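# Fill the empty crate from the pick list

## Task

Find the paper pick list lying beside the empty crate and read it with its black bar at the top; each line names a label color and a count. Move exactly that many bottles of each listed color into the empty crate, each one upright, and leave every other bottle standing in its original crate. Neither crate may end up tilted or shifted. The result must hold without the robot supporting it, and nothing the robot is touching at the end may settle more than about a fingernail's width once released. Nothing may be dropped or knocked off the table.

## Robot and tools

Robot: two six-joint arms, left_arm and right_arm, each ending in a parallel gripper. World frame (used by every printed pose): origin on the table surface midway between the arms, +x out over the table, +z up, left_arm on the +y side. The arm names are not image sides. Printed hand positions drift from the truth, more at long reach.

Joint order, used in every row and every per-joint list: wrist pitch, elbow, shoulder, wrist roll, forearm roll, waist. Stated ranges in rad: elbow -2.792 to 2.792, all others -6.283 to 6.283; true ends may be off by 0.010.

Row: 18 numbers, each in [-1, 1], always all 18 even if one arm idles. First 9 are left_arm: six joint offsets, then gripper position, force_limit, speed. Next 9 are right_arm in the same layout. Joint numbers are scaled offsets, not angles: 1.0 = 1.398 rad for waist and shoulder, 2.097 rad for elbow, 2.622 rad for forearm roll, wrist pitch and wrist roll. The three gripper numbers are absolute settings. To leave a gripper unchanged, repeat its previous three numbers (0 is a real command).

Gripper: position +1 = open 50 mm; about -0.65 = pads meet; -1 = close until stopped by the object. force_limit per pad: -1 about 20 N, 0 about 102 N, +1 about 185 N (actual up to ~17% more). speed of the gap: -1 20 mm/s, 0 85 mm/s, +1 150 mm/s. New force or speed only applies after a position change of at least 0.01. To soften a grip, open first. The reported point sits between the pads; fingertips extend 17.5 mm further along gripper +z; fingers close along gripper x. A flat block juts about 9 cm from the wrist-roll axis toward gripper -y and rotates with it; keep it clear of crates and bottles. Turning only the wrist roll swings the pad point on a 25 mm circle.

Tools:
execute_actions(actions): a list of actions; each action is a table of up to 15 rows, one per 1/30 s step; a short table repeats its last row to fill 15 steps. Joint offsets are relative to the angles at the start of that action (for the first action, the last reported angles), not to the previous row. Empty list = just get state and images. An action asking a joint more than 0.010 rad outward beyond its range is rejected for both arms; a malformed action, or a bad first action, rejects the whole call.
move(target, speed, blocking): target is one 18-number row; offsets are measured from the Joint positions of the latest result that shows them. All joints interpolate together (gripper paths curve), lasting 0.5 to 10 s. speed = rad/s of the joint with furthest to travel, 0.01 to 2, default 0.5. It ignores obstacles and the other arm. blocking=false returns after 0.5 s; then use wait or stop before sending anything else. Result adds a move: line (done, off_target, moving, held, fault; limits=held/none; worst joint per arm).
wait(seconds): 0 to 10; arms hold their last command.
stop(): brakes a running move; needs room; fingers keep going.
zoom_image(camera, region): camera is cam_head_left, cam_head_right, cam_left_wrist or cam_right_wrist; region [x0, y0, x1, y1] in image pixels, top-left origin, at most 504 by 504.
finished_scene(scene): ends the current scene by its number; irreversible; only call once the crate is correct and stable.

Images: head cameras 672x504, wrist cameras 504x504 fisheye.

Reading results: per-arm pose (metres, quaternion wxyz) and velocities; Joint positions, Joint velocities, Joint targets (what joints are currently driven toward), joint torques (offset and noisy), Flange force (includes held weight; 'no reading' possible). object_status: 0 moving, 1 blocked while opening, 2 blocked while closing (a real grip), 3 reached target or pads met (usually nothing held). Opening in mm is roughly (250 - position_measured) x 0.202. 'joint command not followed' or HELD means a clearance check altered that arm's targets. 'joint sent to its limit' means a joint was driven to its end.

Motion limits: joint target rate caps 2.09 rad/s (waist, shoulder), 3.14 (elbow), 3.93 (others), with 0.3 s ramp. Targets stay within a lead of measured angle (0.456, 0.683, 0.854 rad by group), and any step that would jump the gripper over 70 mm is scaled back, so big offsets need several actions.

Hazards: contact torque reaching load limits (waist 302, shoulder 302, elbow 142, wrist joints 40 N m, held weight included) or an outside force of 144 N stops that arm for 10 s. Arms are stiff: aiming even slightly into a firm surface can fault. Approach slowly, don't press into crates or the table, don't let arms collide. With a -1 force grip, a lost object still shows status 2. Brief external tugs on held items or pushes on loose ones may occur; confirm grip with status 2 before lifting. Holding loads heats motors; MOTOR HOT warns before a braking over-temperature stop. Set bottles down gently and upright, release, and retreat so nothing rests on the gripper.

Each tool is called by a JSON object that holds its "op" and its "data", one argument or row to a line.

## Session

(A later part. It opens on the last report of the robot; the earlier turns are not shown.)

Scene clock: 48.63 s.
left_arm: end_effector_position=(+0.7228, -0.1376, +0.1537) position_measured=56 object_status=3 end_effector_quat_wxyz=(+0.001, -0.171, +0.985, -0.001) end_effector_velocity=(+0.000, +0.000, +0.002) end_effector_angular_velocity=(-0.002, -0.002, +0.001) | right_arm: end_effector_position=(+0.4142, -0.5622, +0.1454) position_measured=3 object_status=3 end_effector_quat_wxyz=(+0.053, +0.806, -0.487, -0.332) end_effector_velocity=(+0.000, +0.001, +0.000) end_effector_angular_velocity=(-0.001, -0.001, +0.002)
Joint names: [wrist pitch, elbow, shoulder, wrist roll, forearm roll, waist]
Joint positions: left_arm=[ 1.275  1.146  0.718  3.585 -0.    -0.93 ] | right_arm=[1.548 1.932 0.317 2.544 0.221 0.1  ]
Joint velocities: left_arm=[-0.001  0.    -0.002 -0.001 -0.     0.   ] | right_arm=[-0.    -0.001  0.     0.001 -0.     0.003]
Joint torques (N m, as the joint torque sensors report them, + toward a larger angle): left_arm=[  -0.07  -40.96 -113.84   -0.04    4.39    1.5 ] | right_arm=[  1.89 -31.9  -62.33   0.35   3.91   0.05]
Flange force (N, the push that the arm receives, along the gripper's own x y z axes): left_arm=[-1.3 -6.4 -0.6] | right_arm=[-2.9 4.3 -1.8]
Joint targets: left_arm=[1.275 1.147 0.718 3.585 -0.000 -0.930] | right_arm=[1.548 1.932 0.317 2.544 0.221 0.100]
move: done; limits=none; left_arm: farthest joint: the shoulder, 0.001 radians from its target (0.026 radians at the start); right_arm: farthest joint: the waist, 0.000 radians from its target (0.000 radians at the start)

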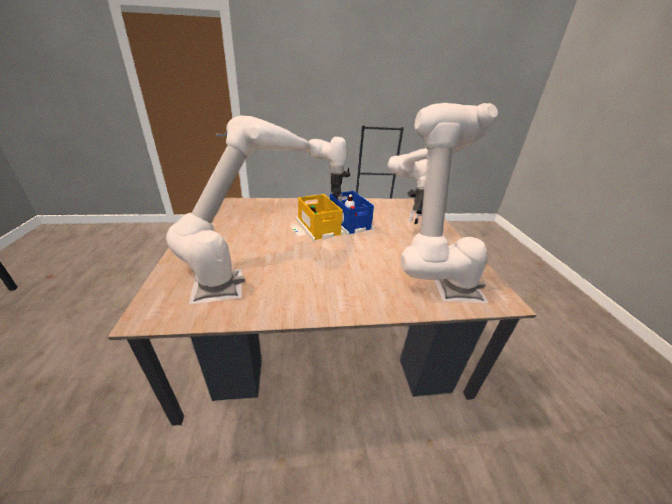

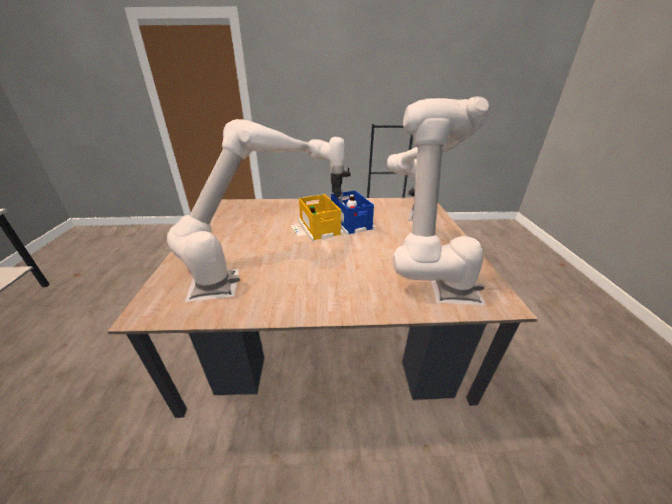

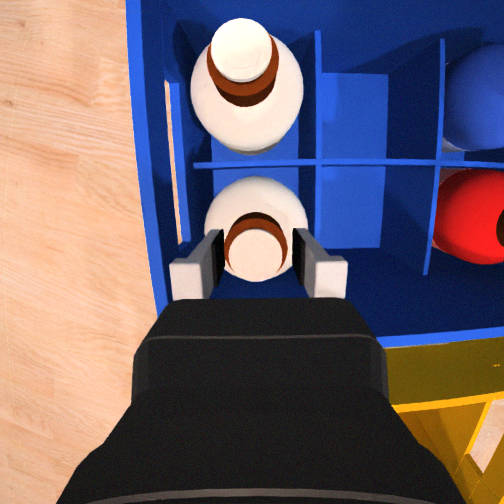

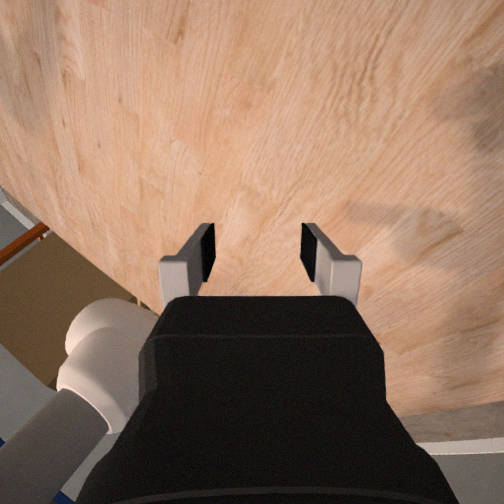

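{"op": "move", "data": {
  "target": [0,0,0,0,0,0,-1,-0.5,0,0,0,0,0,0,0,1,0,0]
}}

{"op": "move", "data": {
  "target": [0.0603,-0.0565,-0.0283,0,0,0,-1,-0.5,0,0,0,0,0,0,0,1,0,0],
  "speed": 0.25
}}

{"op": "move", "data": {
  "target": [0.0622,-0.073,-0.0072,0,0,0,-1,-0.5,0,0,0,0,0,0,0,1,0,0],
  "speed": 0.3
}}

{"op": "move", "data": {
  "target": [-0.0677,0.2438,-0.2387,0.0539,0,0.101,-1,-0.5,0,0,0,0,0,0,0,1,0,0],
  "speed": 0.45
}}

{"op": "move", "data": {
  "target": [-0.0614,0.0599,0.0253,0,0,0,-1,-0.5,0,0,0,0,0,0,0,1,0,0],
  "speed": 0.2
}}

Scene clock: 56.83 s.
left_arm: end_effector_position=(+0.7228, -0.1376, +0.1536) position_measured=89 object_status=2 end_effector_quat_wxyz=(+0.001, -0.171, +0.985, -0.001) end_effector_velocity=(+0.001, +0.001, +0.001) end_effector_angular_velocity=(-0.001, -0.001, +0.001) | right_arm: end_effector_position=(+0.4142, -0.5622, +0.1454) position_measured=3 object_status=3 end_effector_quat_wxyz=(+0.053, +0.806, -0.487, -0.332) end_effector_velocity=(-0.001, -0.000, -0.000) end_effector_angular_velocity=(-0.000, +0.001, +0.000)
Joint names: [wrist pitch, elbow, shoulder, wrist roll, forearm roll, waist]
Joint positions: left_arm=[ 1.275  1.147  0.718  3.585 -0.    -0.93 ] | right_arm=[1.548 1.932 0.317 2.544 0.221 0.1  ]
Joint velocities: left_arm=[-0.    -0.    -0.    -0.     0.     0.001] | right_arm=[ 0.     0.002 -0.001  0.    -0.    -0.   ]
Joint torques (N m, as the joint torque sensors report them, + toward a larger angle): left_arm=[  -0.03  -41.99 -113.02    0.28    4.48    1.32] | right_arm=[  1.84 -31.   -63.94   0.58   4.19   1.43]
Flange force (N, the push that the arm receives, along the gripper's own x y z axes): left_arm=[-0.1 -2.2 0.7] | right_arm=[1.5 2.7 -3.6]
Joint targets: left_arm=[1.275 1.146 0.718 3.585 -0.000 -0.930] | right_arm=[1.548 1.932 0.317 2.544 0.221 0.100]
move: done; limits=none; left_arm: farthest joint: the elbow, 0.001 radians from its target (0.001 radians at the start); right_arm: farthest joint: the waist, 0.000 radians from its target (0.000 radians at the start)

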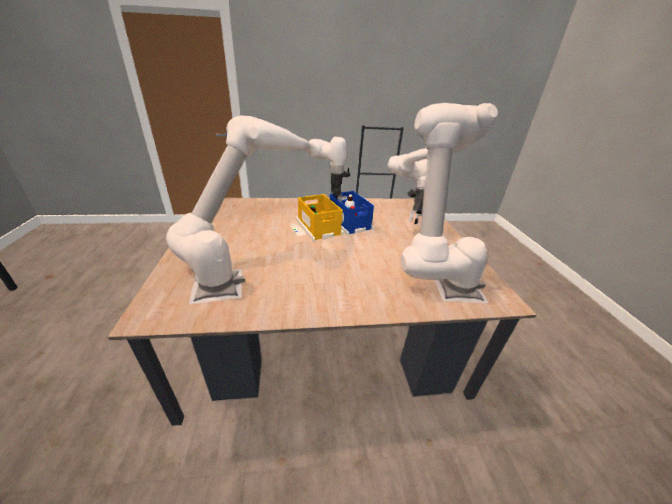

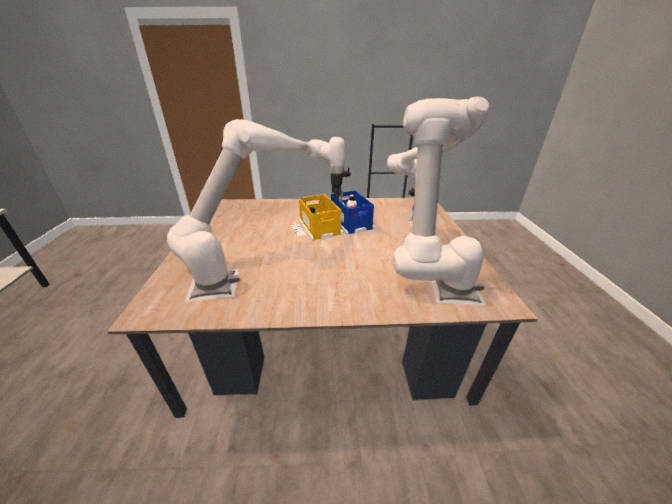

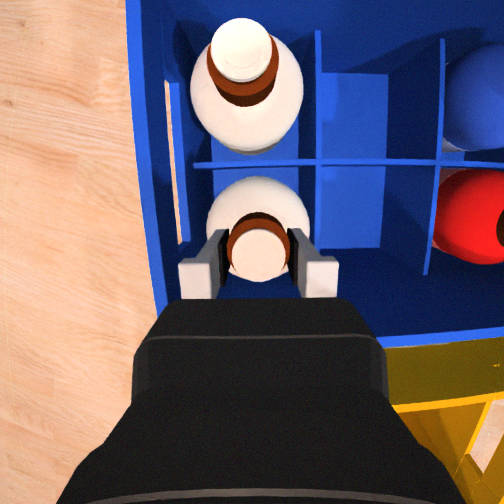

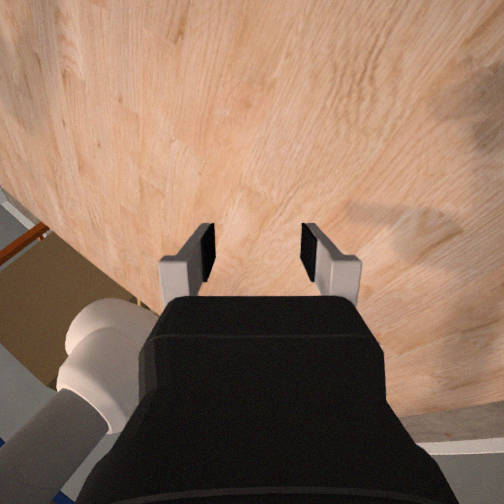

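Scene clock: 57.87 s.
left_arm: end_effector_position=(+0.7228, -0.1376, +0.2555) position_measured=89 object_status=2 end_effector_quat_wxyz=(+0.001, -0.171, +0.985, -0.001) end_effector_velocity=(+0.001, -0.000, +0.002) end_effector_angular_velocity=(-0.002, -0.002, +0.001) | right_arm: end_effector_position=(+0.4142, -0.5622, +0.1454) position_measured=3 object_status=3 end_effector_quat_wxyz=(+0.053, +0.806, -0.487, -0.332) end_effector_velocity=(+0.001, +0.001, +0.000) end_effector_angular_velocity=(-0.000, -0.001, +0.001)
Joint names: [wrist pitch, elbow, shoulder, wrist roll, forearm roll, waist]
Joint positions: left_arm=[ 1.433  1.028  0.678  3.585 -0.    -0.93 ] | right_arm=[1.548 1.932 0.317 2.544 0.221 0.1  ]
Joint velocities: left_arm=[ 0.    -0.003 -0.    -0.    -0.     0.   ] | right_arm=[-0.    -0.001  0.     0.    -0.     0.001]
Joint torques (N m, as the joint torque sensors report them, + toward a larger angle): left_arm=[  -0.07  -45.99 -115.97    0.24    4.59    1.04] | right_arm=[  1.58 -31.05 -61.02   0.39   4.05   2.05]
Flange force (N, the push that the arm receives, along the gripper's own x y z axes): left_arm=[-0.2 -3.4 4.7] | right_arm=[-0.8 6.8 -4.4]
Joint targets: left_arm=[1.433 1.028 0.678 3.585 -0.000 -0.930] | right_arm=[1.548 1.932 0.317 2.544 0.221 0.100]
move: done; limits=none; left_arm: farthest joint: the waist, 0.000 radians from its target (0.000 radians at the start); right_arm: farthest joint: the waist, 0.000 radians from its target (0.000 radians at the start)

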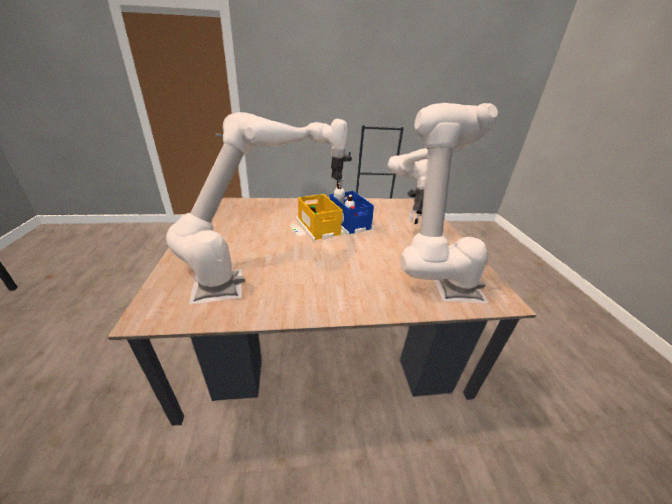

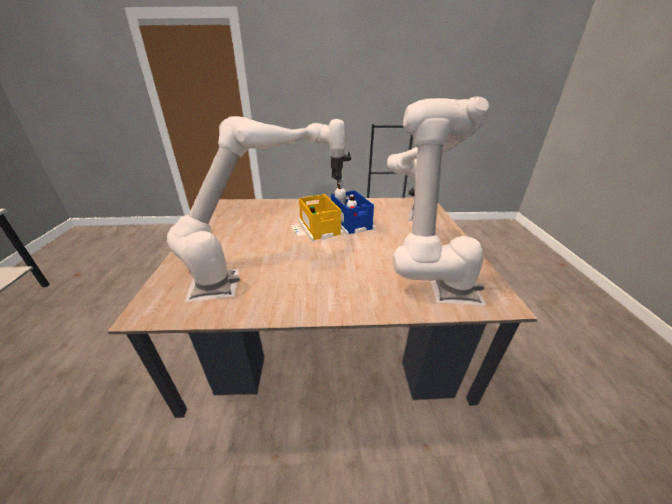

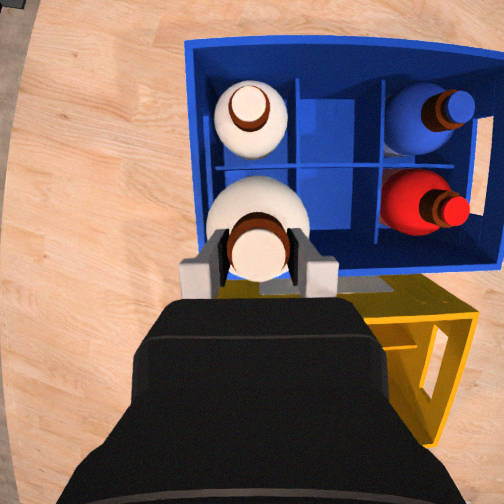

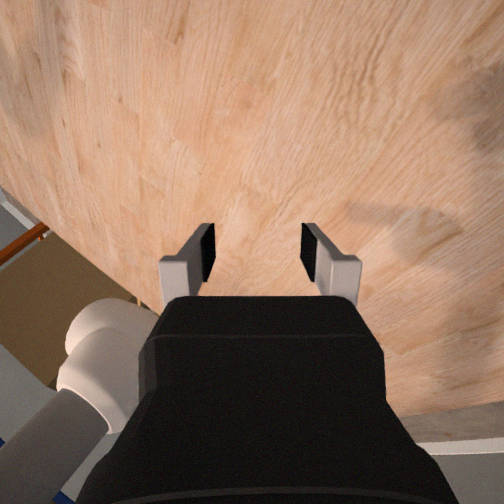

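Scene clock: 58.83 s.
left_arm: end_effector_position=(+0.7229, -0.1376, +0.3503) position_measured=89 object_status=2 end_effector_quat_wxyz=(+0.001, -0.171, +0.985, -0.001) end_effector_velocity=(+0.000, +0.000, -0.000) end_effector_angular_velocity=(+0.000, +0.001, +0.001) | right_arm: end_effector_position=(+0.4142, -0.5622, +0.1454) position_measured=3 object_status=3 end_effector_quat_wxyz=(+0.053, +0.806, -0.487, -0.332) end_effector_velocity=(+0.000, +0.000, +0.000) end_effector_angular_velocity=(+0.002, -0.001, -0.001)
Joint names: [wrist pitch, elbow, shoulder, wrist roll, forearm roll, waist]
Joint positions: left_arm=[ 1.596  0.875  0.668  3.585 -0.    -0.93 ] | right_arm=[1.548 1.932 0.317 2.544 0.221 0.1  ]
Joint velocities: left_arm=[ 0.002 -0.001  0.001 -0.001 -0.001  0.001] | right_arm=[-0.    -0.001 -0.    -0.001  0.002 -0.   ]
Joint torques (N m, as the joint torque sensors report them, + toward a larger angle): left_arm=[  -0.12  -47.83 -115.66    0.3     4.43    1.96] | right_arm=[  1.35 -30.64 -64.     0.42   4.32   0.39]
Flange force (N, the push that the arm receives, along the gripper's own x y z axes): left_arm=[2.7 -0.6 7.3] | right_arm=[-0.1 1.0 -5.1]
Joint targets: left_arm=[1.596 0.875 0.668 3.585 -0.000 -0.930] | right_arm=[1.548 1.932 0.317 2.544 0.221 0.100]
move: done; limits=none; left_arm: farthest joint: the shoulder, 0.001 radians from its target (0.011 radians at the start); right_arm: farthest joint: the waist, 0.000 radians from its target (0.000 radians at the start)

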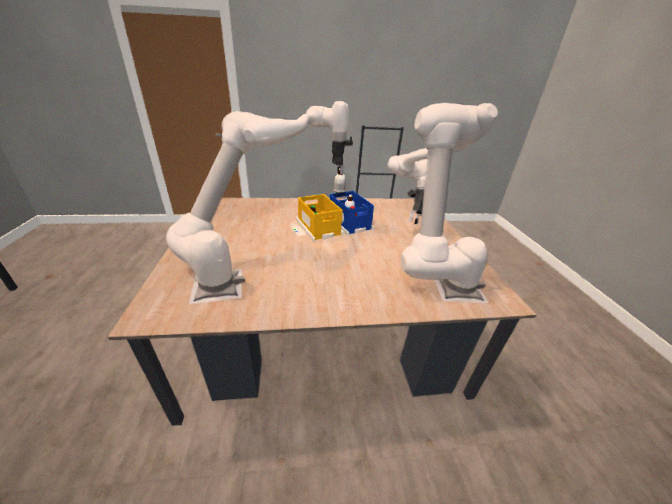

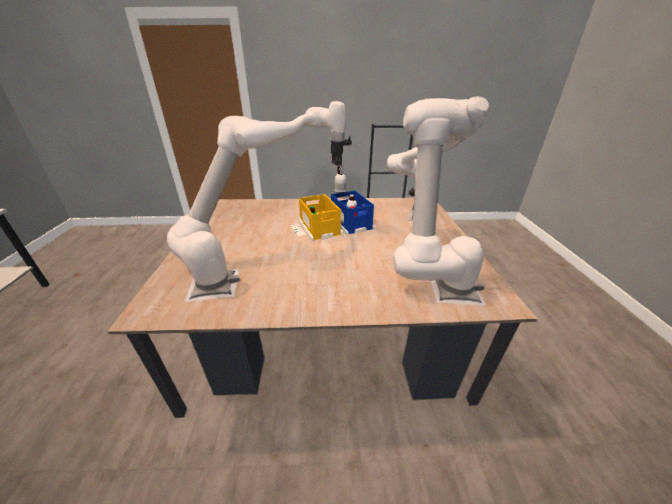

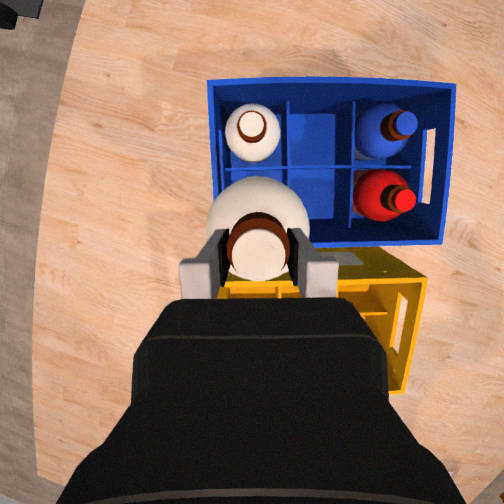

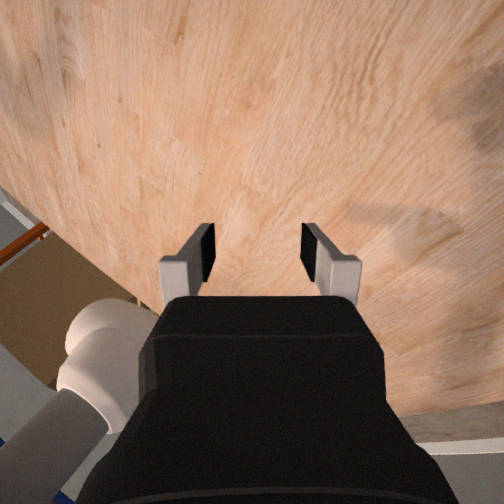

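Scene clock: 60.43 s.
left_arm: end_effector_position=(+0.6567, +0.0780, +0.3504) position_measured=89 object_status=2 end_effector_quat_wxyz=(+0.001, -0.171, +0.985, -0.001) end_effector_velocity=(-0.001, +0.000, -0.001) end_effector_angular_velocity=(+0.001, +0.001, -0.000) | right_arm: end_effector_position=(+0.4142, -0.5622, +0.1454) position_measured=3 object_status=3 end_effector_quat_wxyz=(+0.053, +0.806, -0.487, -0.332) end_effector_velocity=(+0.000, +0.000, +0.000) end_effector_angular_velocity=(+0.001, -0.001, -0.002)
Joint names: [wrist pitch, elbow, shoulder, wrist roll, forearm roll, waist]
Joint positions: left_arm=[ 1.418  1.386  0.335  3.726 -0.    -0.789] | right_arm=[1.548 1.932 0.317 2.544 0.221 0.1  ]
Joint velocities: left_arm=[ 0.     0.002 -0.    -0.     0.    -0.   ] | right_arm=[-0.    -0.    -0.001  0.     0.002 -0.001]
Joint torques (N m, as the joint torque sensors report them, + toward a larger angle): left_arm=[ -0.19 -47.79 -83.06   0.02   4.25   1.31] | right_arm=[  1.74 -30.75 -65.84   0.15   4.19   3.09]
Flange force (N, the push that the arm receives, along the gripper's own x y z axes): left_arm=[2.5 -0.4 8.1] | right_arm=[4.8 0.5 -4.9]
Joint targets: left_arm=[1.418 1.386 0.335 3.726 -0.000 -0.789] | right_arm=[1.548 1.932 0.317 2.544 0.221 0.100]
move: done; limits=none; left_arm: farthest joint: the shoulder, 0.001 radians from its target (0.334 radians at the start); right_arm: farthest joint: the waist, 0.000 radians from its target (0.000 radians at the start)

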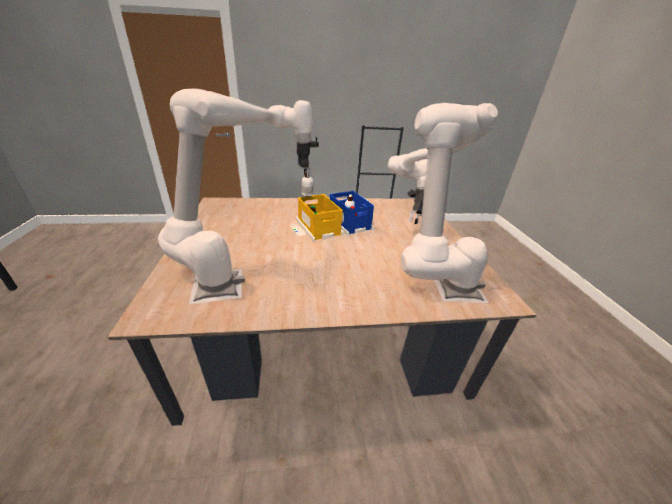

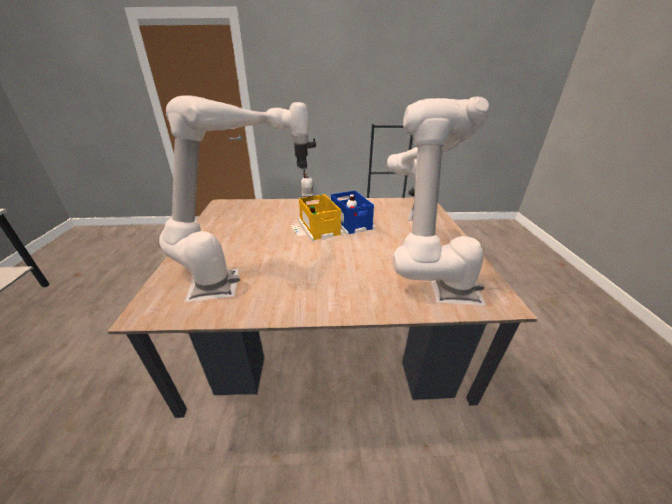

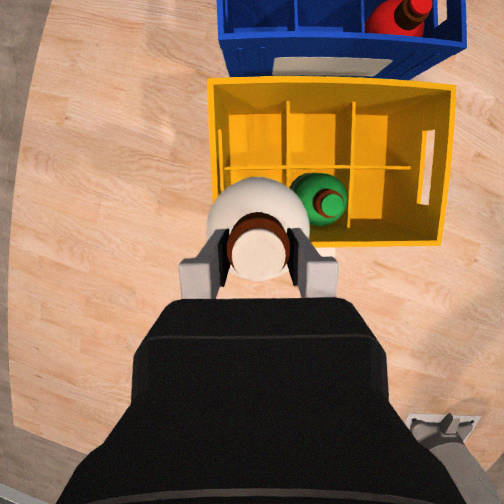

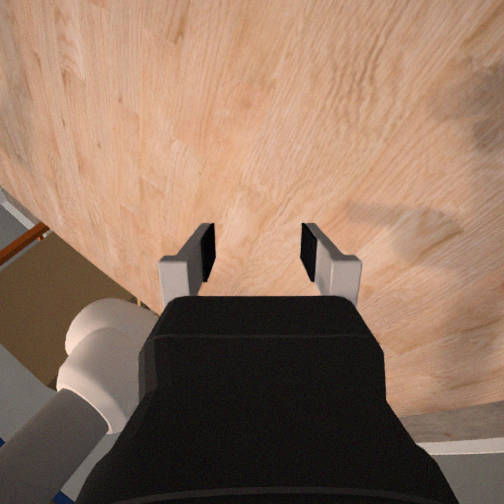

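Scene clock: 61.63 s.
left_arm: end_effector_position=(+0.6567, +0.0780, +0.2553) position_measured=89 object_status=2 end_effector_quat_wxyz=(+0.001, -0.171, +0.985, -0.001) end_effector_velocity=(+0.000, +0.001, +0.001) end_effector_angular_velocity=(-0.001, -0.001, +0.002) | right_arm: end_effector_position=(+0.4142, -0.5622, +0.1454) position_measured=3 object_status=3 end_effector_quat_wxyz=(+0.053, +0.806, -0.487, -0.332) end_effector_velocity=(+0.000, -0.000, +0.000) end_effector_angular_velocity=(+0.001, -0.001, +0.000)
Joint names: [wrist pitch, elbow, shoulder, wrist roll, forearm roll, waist]
Joint positions: left_arm=[ 1.257  1.512  0.37   3.726 -0.    -0.789] | right_arm=[1.548 1.932 0.317 2.544 0.221 0.1  ]
Joint velocities: left_arm=[-0.001  0.001 -0.002 -0.    -0.001  0.001] | right_arm=[-0.     0.    -0.    -0.001  0.    -0.   ]
Joint torques (N m, as the joint torque sensors report them, + toward a larger angle): left_arm=[ -0.17 -44.1  -84.39   0.05   4.22   0.51] | right_arm=[  1.8  -30.64 -64.06   0.31   3.61  -0.32]
Flange force (N, the push that the arm receives, along the gripper's own x y z axes): left_arm=[-0.4 -0.8 4.3] | right_arm=[-1.3 -0.3 -3.8]
Joint targets: left_arm=[1.257 1.512 0.370 3.726 -0.000 -0.789] | right_arm=[1.548 1.932 0.317 2.544 0.221 0.100]
move: done; limits=none; left_arm: farthest joint: the waist, 0.000 radians from its target (0.000 radians at the start); right_arm: farthest joint: the waist, 0.000 radians from its target (0.000 radians at the start)

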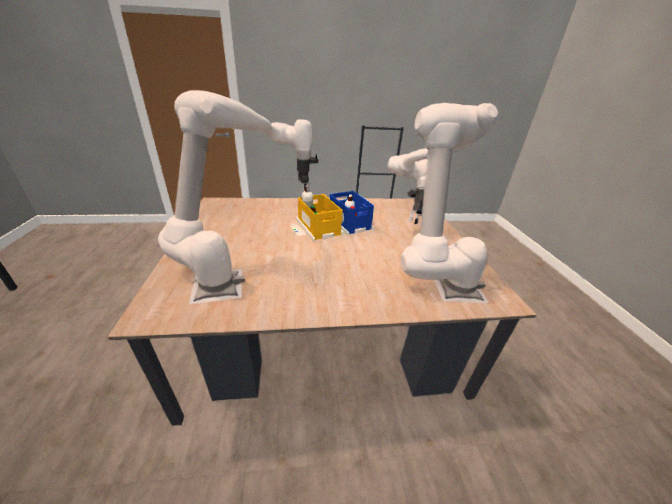

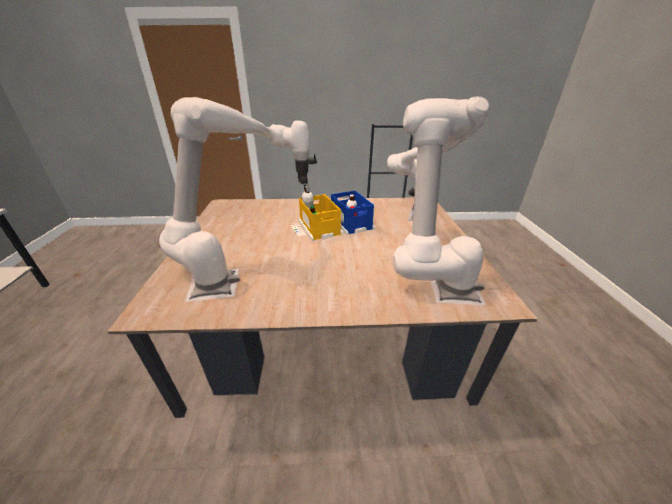

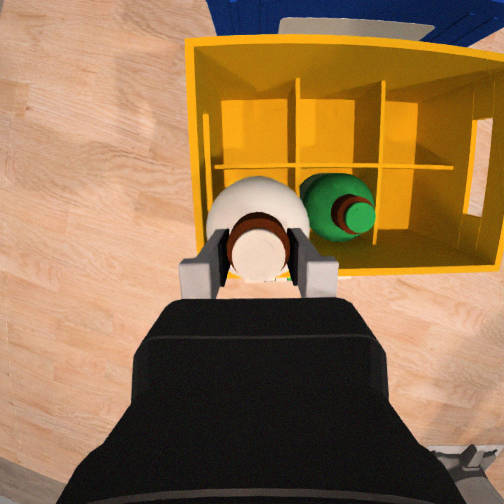

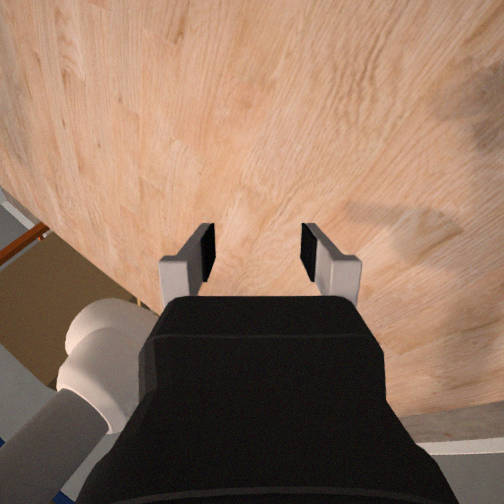

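{"op": "move", "data": {
  "target": [-0.0635,0.0496,0.0447,0,0,0,-1,-0.5,0,0,0,0,0,0,0,1,0,0],
  "speed": 0.15
}}

{"op": "move", "data": {
  "target": [0,0,0,0,0,0,0.65,-0.5,0,0,0,0,0,0,0,1,0,0]
}}

{"op": "move", "data": {
  "target": [0.0635,-0.0496,-0.0447,0,0,0,0.65,-0.5,0,0,0,0,0,0,0,1,0,0],
  "speed": 0.4
}}

{"op": "move", "data": {
  "target": [0.0526,-0.2417,0.2639,-0.1304,0,-0.2445,0.65,-0.5,0,0,0,0,0,0,0,1,0,0]
}}

Scene clock: 67.77 s.
left_arm: end_effector_position=(+0.6567, +0.0781, +0.1544) position_measured=89 object_status=2 end_effector_quat_wxyz=(+0.001, -0.171, +0.985, -0.001) end_effector_velocity=(+0.000, +0.001, +0.000) end_effector_angular_velocity=(-0.001, -0.001, +0.001) | right_arm: end_effector_position=(+0.4142, -0.5622, +0.1454) position_measured=3 object_status=3 end_effector_quat_wxyz=(+0.053, +0.806, -0.487, -0.332) end_effector_velocity=(+0.000, -0.000, -0.000) end_effector_angular_velocity=(-0.000, -0.000, +0.001)
Joint names: [wrist pitch, elbow, shoulder, wrist roll, forearm roll, waist]
Joint positions: left_arm=[ 1.091  1.616  0.433  3.726 -0.    -0.789] | right_arm=[1.548 1.932 0.317 2.544 0.221 0.1  ]
Joint velocities: left_arm=[-0.001  0.001 -0.001 -0.     0.     0.001] | right_arm=[-0. -0.  0. -0. -0. -0.]
Joint torques (N m, as the joint torque sensors report them, + toward a larger angle): left_arm=[ -0.07 -41.98 -88.36   0.19   3.93   1.93] | right_arm=[  1.77 -31.21 -66.13   0.56   3.8   -0.12]
Flange force (N, the push that the arm receives, along the gripper's own x y z axes): left_arm=[2.0 -1.1 5.6] | right_arm=[0.9 -2.1 -2.9]
Joint targets: left_arm=[1.091 1.616 0.433 3.726 -0.000 -0.789] | right_arm=[1.548 1.932 0.317 2.544 0.221 0.100]
move: done; limits=none; left_arm: farthest joint: the waist, 0.000 radians from its target (0.000 radians at the start); right_arm: farthest joint: the waist, 0.000 radians from its target (0.000 radians at the start)

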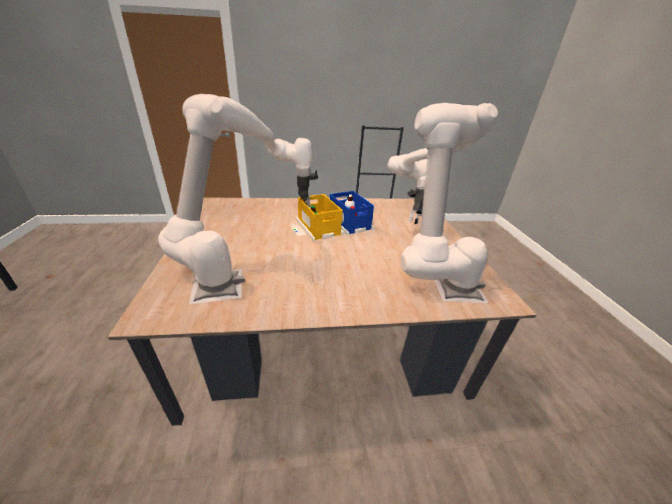

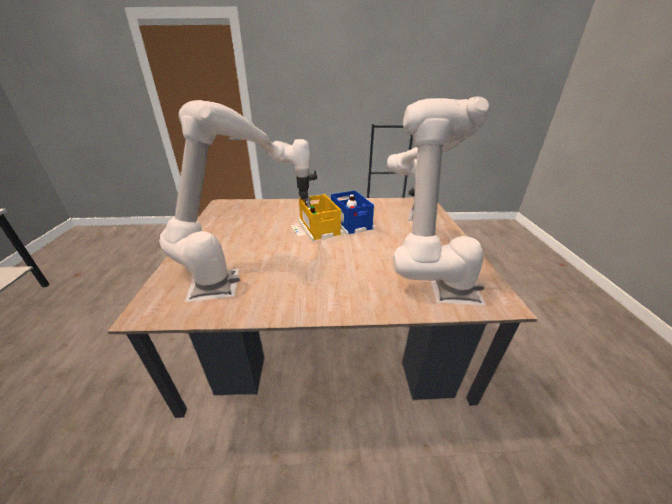

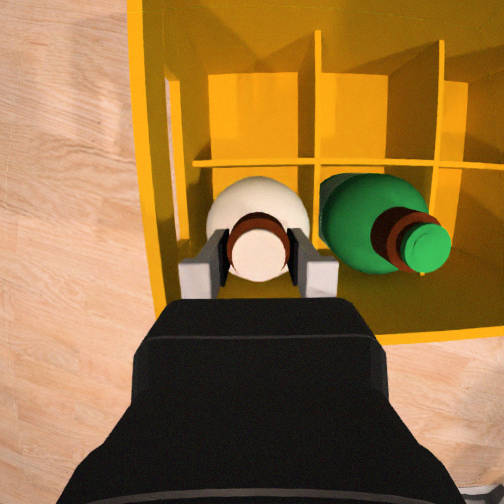

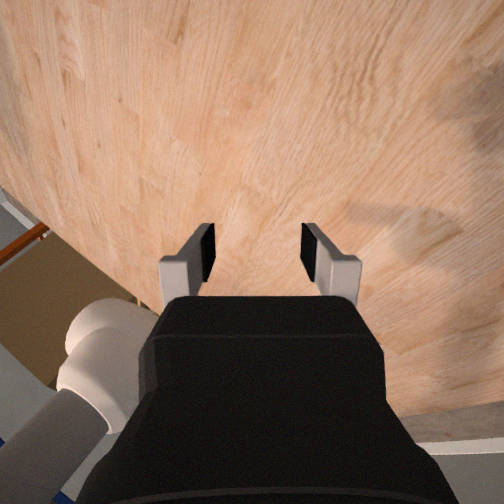

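Scene clock: 68.27 s.
left_arm: end_effector_position=(+0.6567, +0.0781, +0.1544) position_measured=56 object_status=3 end_effector_quat_wxyz=(+0.001, -0.171, +0.985, -0.001) end_effector_velocity=(-0.001, +0.001, -0.001) end_effector_angular_velocity=(+0.002, +0.002, -0.001) | right_arm: end_effector_position=(+0.4142, -0.5622, +0.1454) position_measured=3 object_status=3 end_effector_quat_wxyz=(+0.053, +0.806, -0.487, -0.332) end_effector_velocity=(+0.000, +0.001, +0.000) end_effector_angular_velocity=(+0.000, -0.001, +0.000)
Joint names: [wrist pitch, elbow, shoulder, wrist roll, forearm roll, waist]
Joint positions: left_arm=[ 1.091  1.616  0.433  3.726 -0.    -0.789] | right_arm=[1.548 1.932 0.317 2.544 0.221 0.1  ]
Joint velocities: left_arm=[ 0.001  0.001  0.     0.001  0.    -0.   ] | right_arm=[-0.    -0.001 -0.     0.     0.001  0.001]
Joint torques (N m, as the joint torque sensors report them, + toward a larger angle): left_arm=[  0.14 -38.91 -82.44   0.06   4.13   2.04] | right_arm=[  1.67 -31.22 -61.76   0.58   4.18   2.15]
Flange force (N, the push that the arm receives, along the gripper's own x y z axes): left_arm=[3.3 -0.2 -0.1] | right_arm=[0.1 6.4 -4.0]
Joint targets: left_arm=[1.091 1.616 0.433 3.726 -0.000 -0.789] | right_arm=[1.548 1.932 0.317 2.544 0.221 0.100]
move: done; limits=none; left_arm: farthest joint: the waist, 0.000 radians from its target (0.000 radians at the start); right_arm: farthest joint: the waist, 0.000 radians from its target (0.000 radians at the start)

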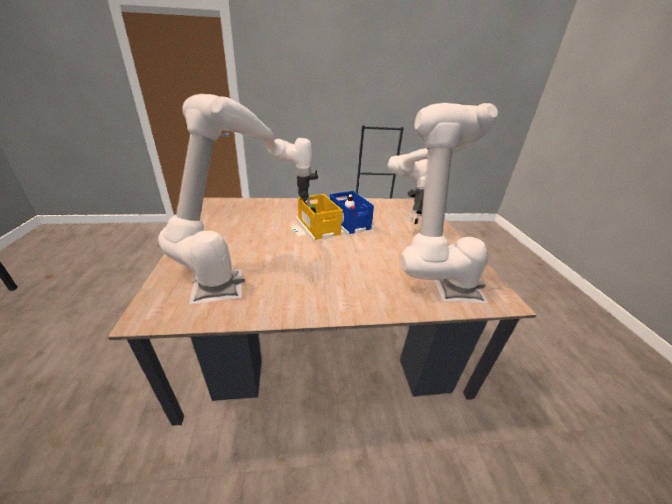

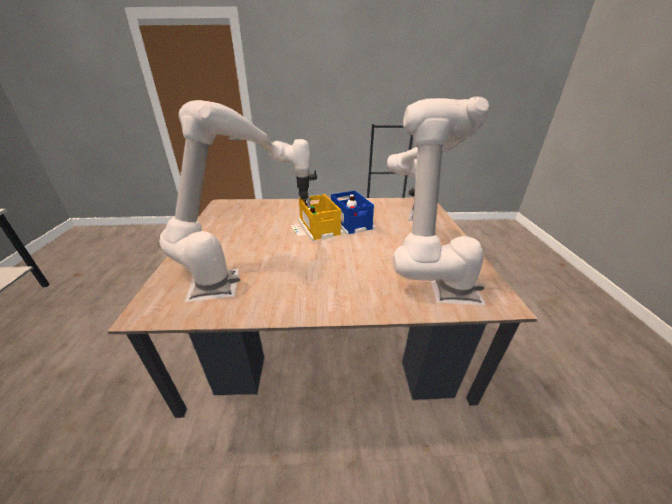

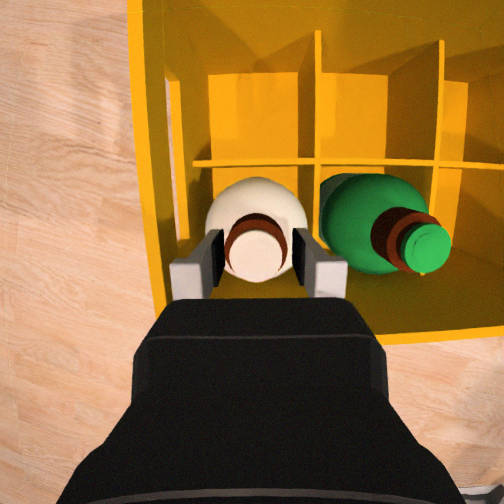

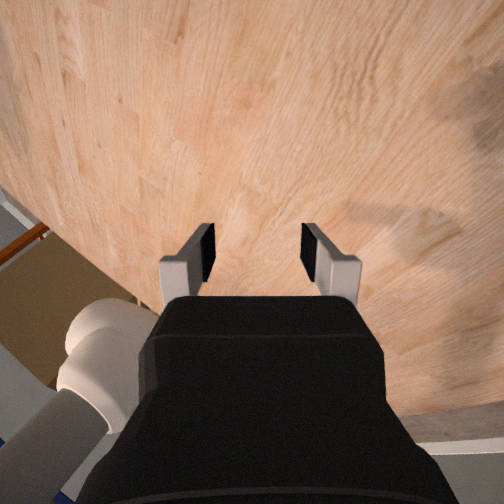

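Scene clock: 69.13 s.
left_arm: end_effector_position=(+0.6567, +0.0780, +0.2553) position_measured=56 object_status=3 end_effector_quat_wxyz=(+0.001, -0.171, +0.985, -0.001) end_effector_velocity=(+0.000, +0.000, -0.001) end_effector_angular_velocity=(+0.001, +0.002, -0.000) | right_arm: end_effector_position=(+0.4142, -0.5622, +0.1454) position_measured=3 object_status=3 end_effector_quat_wxyz=(+0.053, +0.806, -0.487, -0.332) end_effector_velocity=(+0.000, -0.000, -0.000) end_effector_angular_velocity=(+0.000, +0.000, +0.001)
Joint names: [wrist pitch, elbow, shoulder, wrist roll, forearm roll, waist]
Joint positions: left_arm=[ 1.257  1.512  0.37   3.726 -0.    -0.789] | right_arm=[1.548 1.932 0.317 2.544 0.221 0.1  ]
Joint velocities: left_arm=[ 0.001  0.     0.001  0.001 -0.     0.001] | right_arm=[ 0.    -0.001  0.001 -0.001 -0.001 -0.   ]
Joint torques (N m, as the joint torque sensors report them, + toward a larger angle): left_arm=[ -0.14 -41.52 -79.84   0.21   4.46   0.87] | right_arm=[  1.94 -30.03 -66.27   0.72   3.83   0.75]
Flange force (N, the push that the arm receives, along the gripper's own x y z axes): left_arm=[0.5 -1.8 0.5] | right_arm=[3.4 -3.1 -4.7]
Joint targets: left_arm=[1.257 1.512 0.370 3.726 -0.000 -0.789] | right_arm=[1.548 1.932 0.317 2.544 0.221 0.100]
move: done; limits=none; left_arm: farthest joint: the waist, 0.000 radians from its target (0.000 radians at the start); right_arm: farthest joint: the waist, 0.000 radians from its target (0.000 radians at the start)

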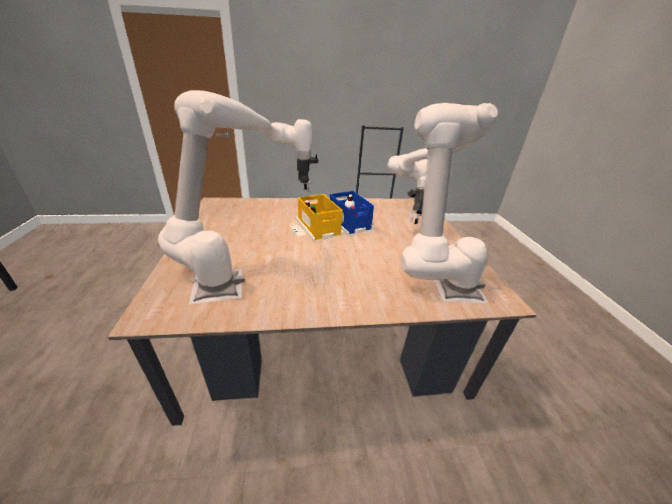

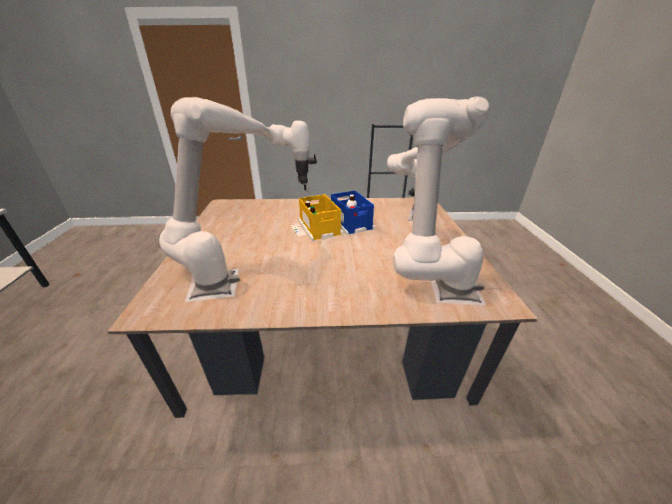

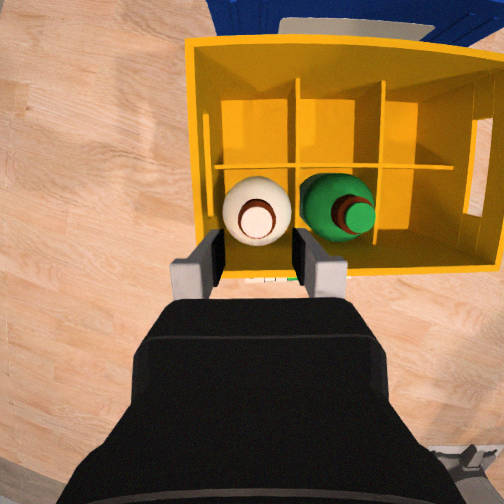

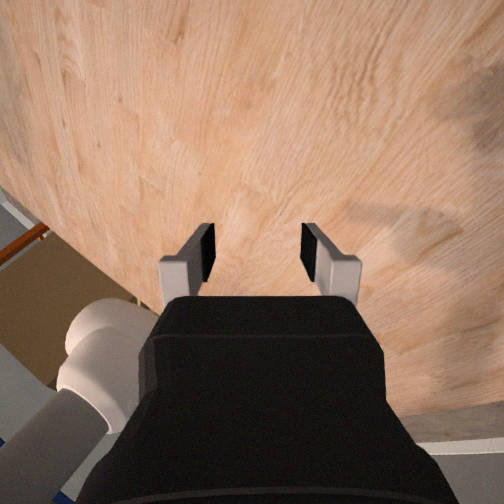

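Scene clock: 70.63 s.
left_arm: end_effector_position=(+0.5952, -0.2838, +0.2104) position_measured=56 object_status=3 end_effector_quat_wxyz=(+0.000, -0.171, +0.985, -0.001) end_effector_velocity=(-0.000, -0.002, +0.001) end_effector_angular_velocity=(-0.002, -0.002, -0.002) | right_arm: end_effector_position=(+0.4142, -0.5622, +0.1454) position_measured=3 object_status=3 end_effector_quat_wxyz=(+0.053, +0.806, -0.487, -0.332) end_effector_velocity=(-0.001, -0.000, -0.001) end_effector_angular_velocity=(-0.001, +0.002, -0.001)
Joint names: [wrist pitch, elbow, shoulder, wrist roll, forearm roll, waist]
Joint positions: left_arm=[ 1.395  1.005  0.739  3.385 -0.    -1.13 ] | right_arm=[1.548 1.932 0.317 2.544 0.221 0.1  ]
Joint velocities: left_arm=[-0.001 -0.003  0.     0.     0.    -0.002] | right_arm=[ 0.     0.001  0.001  0.002 -0.    -0.   ]
Joint torques (N m, as the joint torque sensors report them, + toward a larger angle): left_arm=[   0.22  -42.37 -115.12    0.12    4.3     2.67] | right_arm=[  1.57 -31.46 -66.39   0.34   4.22  -0.26]
Flange force (N, the push that the arm receives, along the gripper's own x y z axes): left_arm=[1.9 -3.9 -0.7] | right_arm=[1.1 -2.2 -2.7]
Joint targets: left_arm=[1.395 1.005 0.739 3.385 -0.000 -1.131] | right_arm=[1.548 1.932 0.317 2.544 0.221 0.100]
move: done; limits=none; left_arm: farthest joint: the waist, 0.000 radians from its target (0.342 radians at the start); right_arm: farthest joint: the waist, 0.000 radians from its target (0.000 radians at the start)

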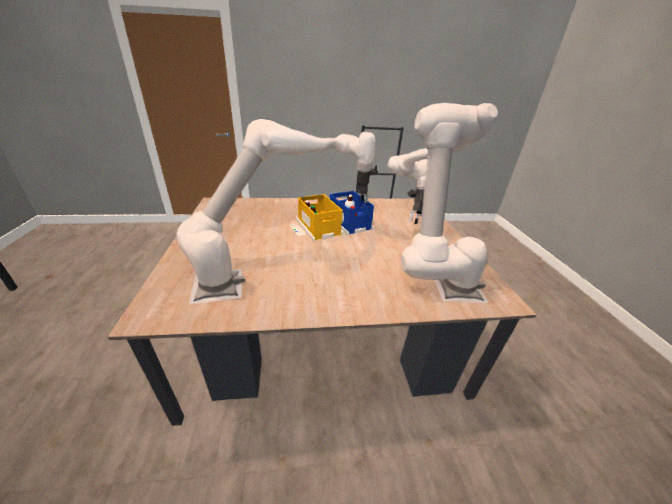

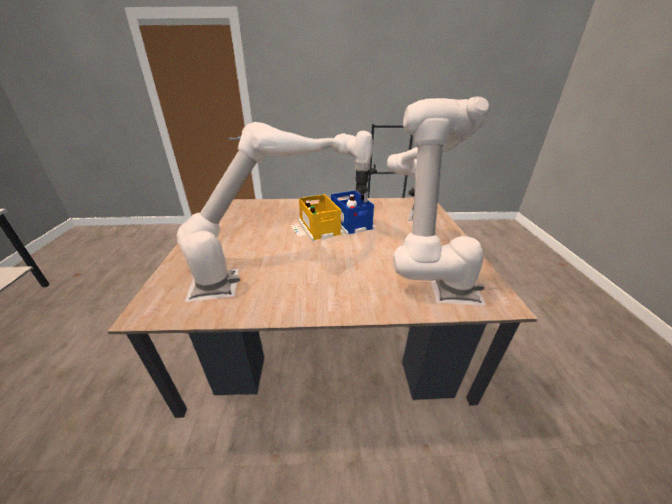

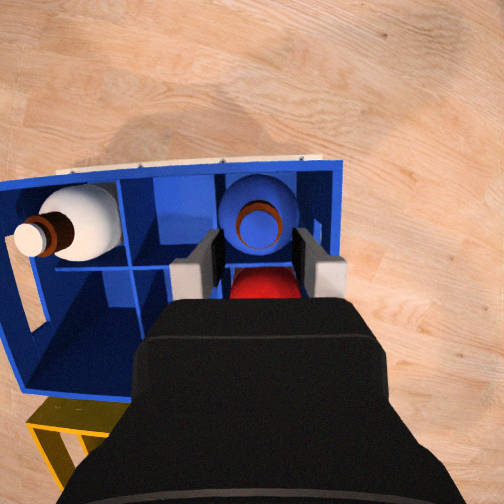

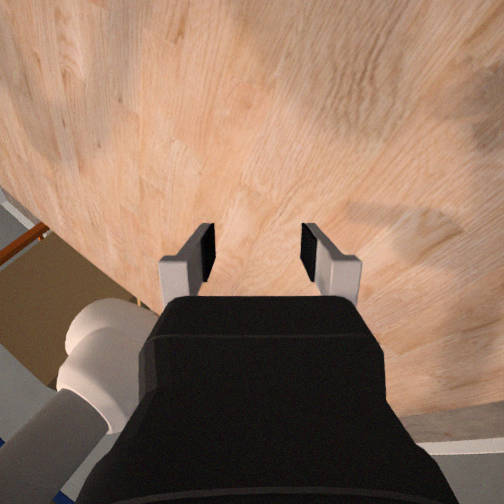

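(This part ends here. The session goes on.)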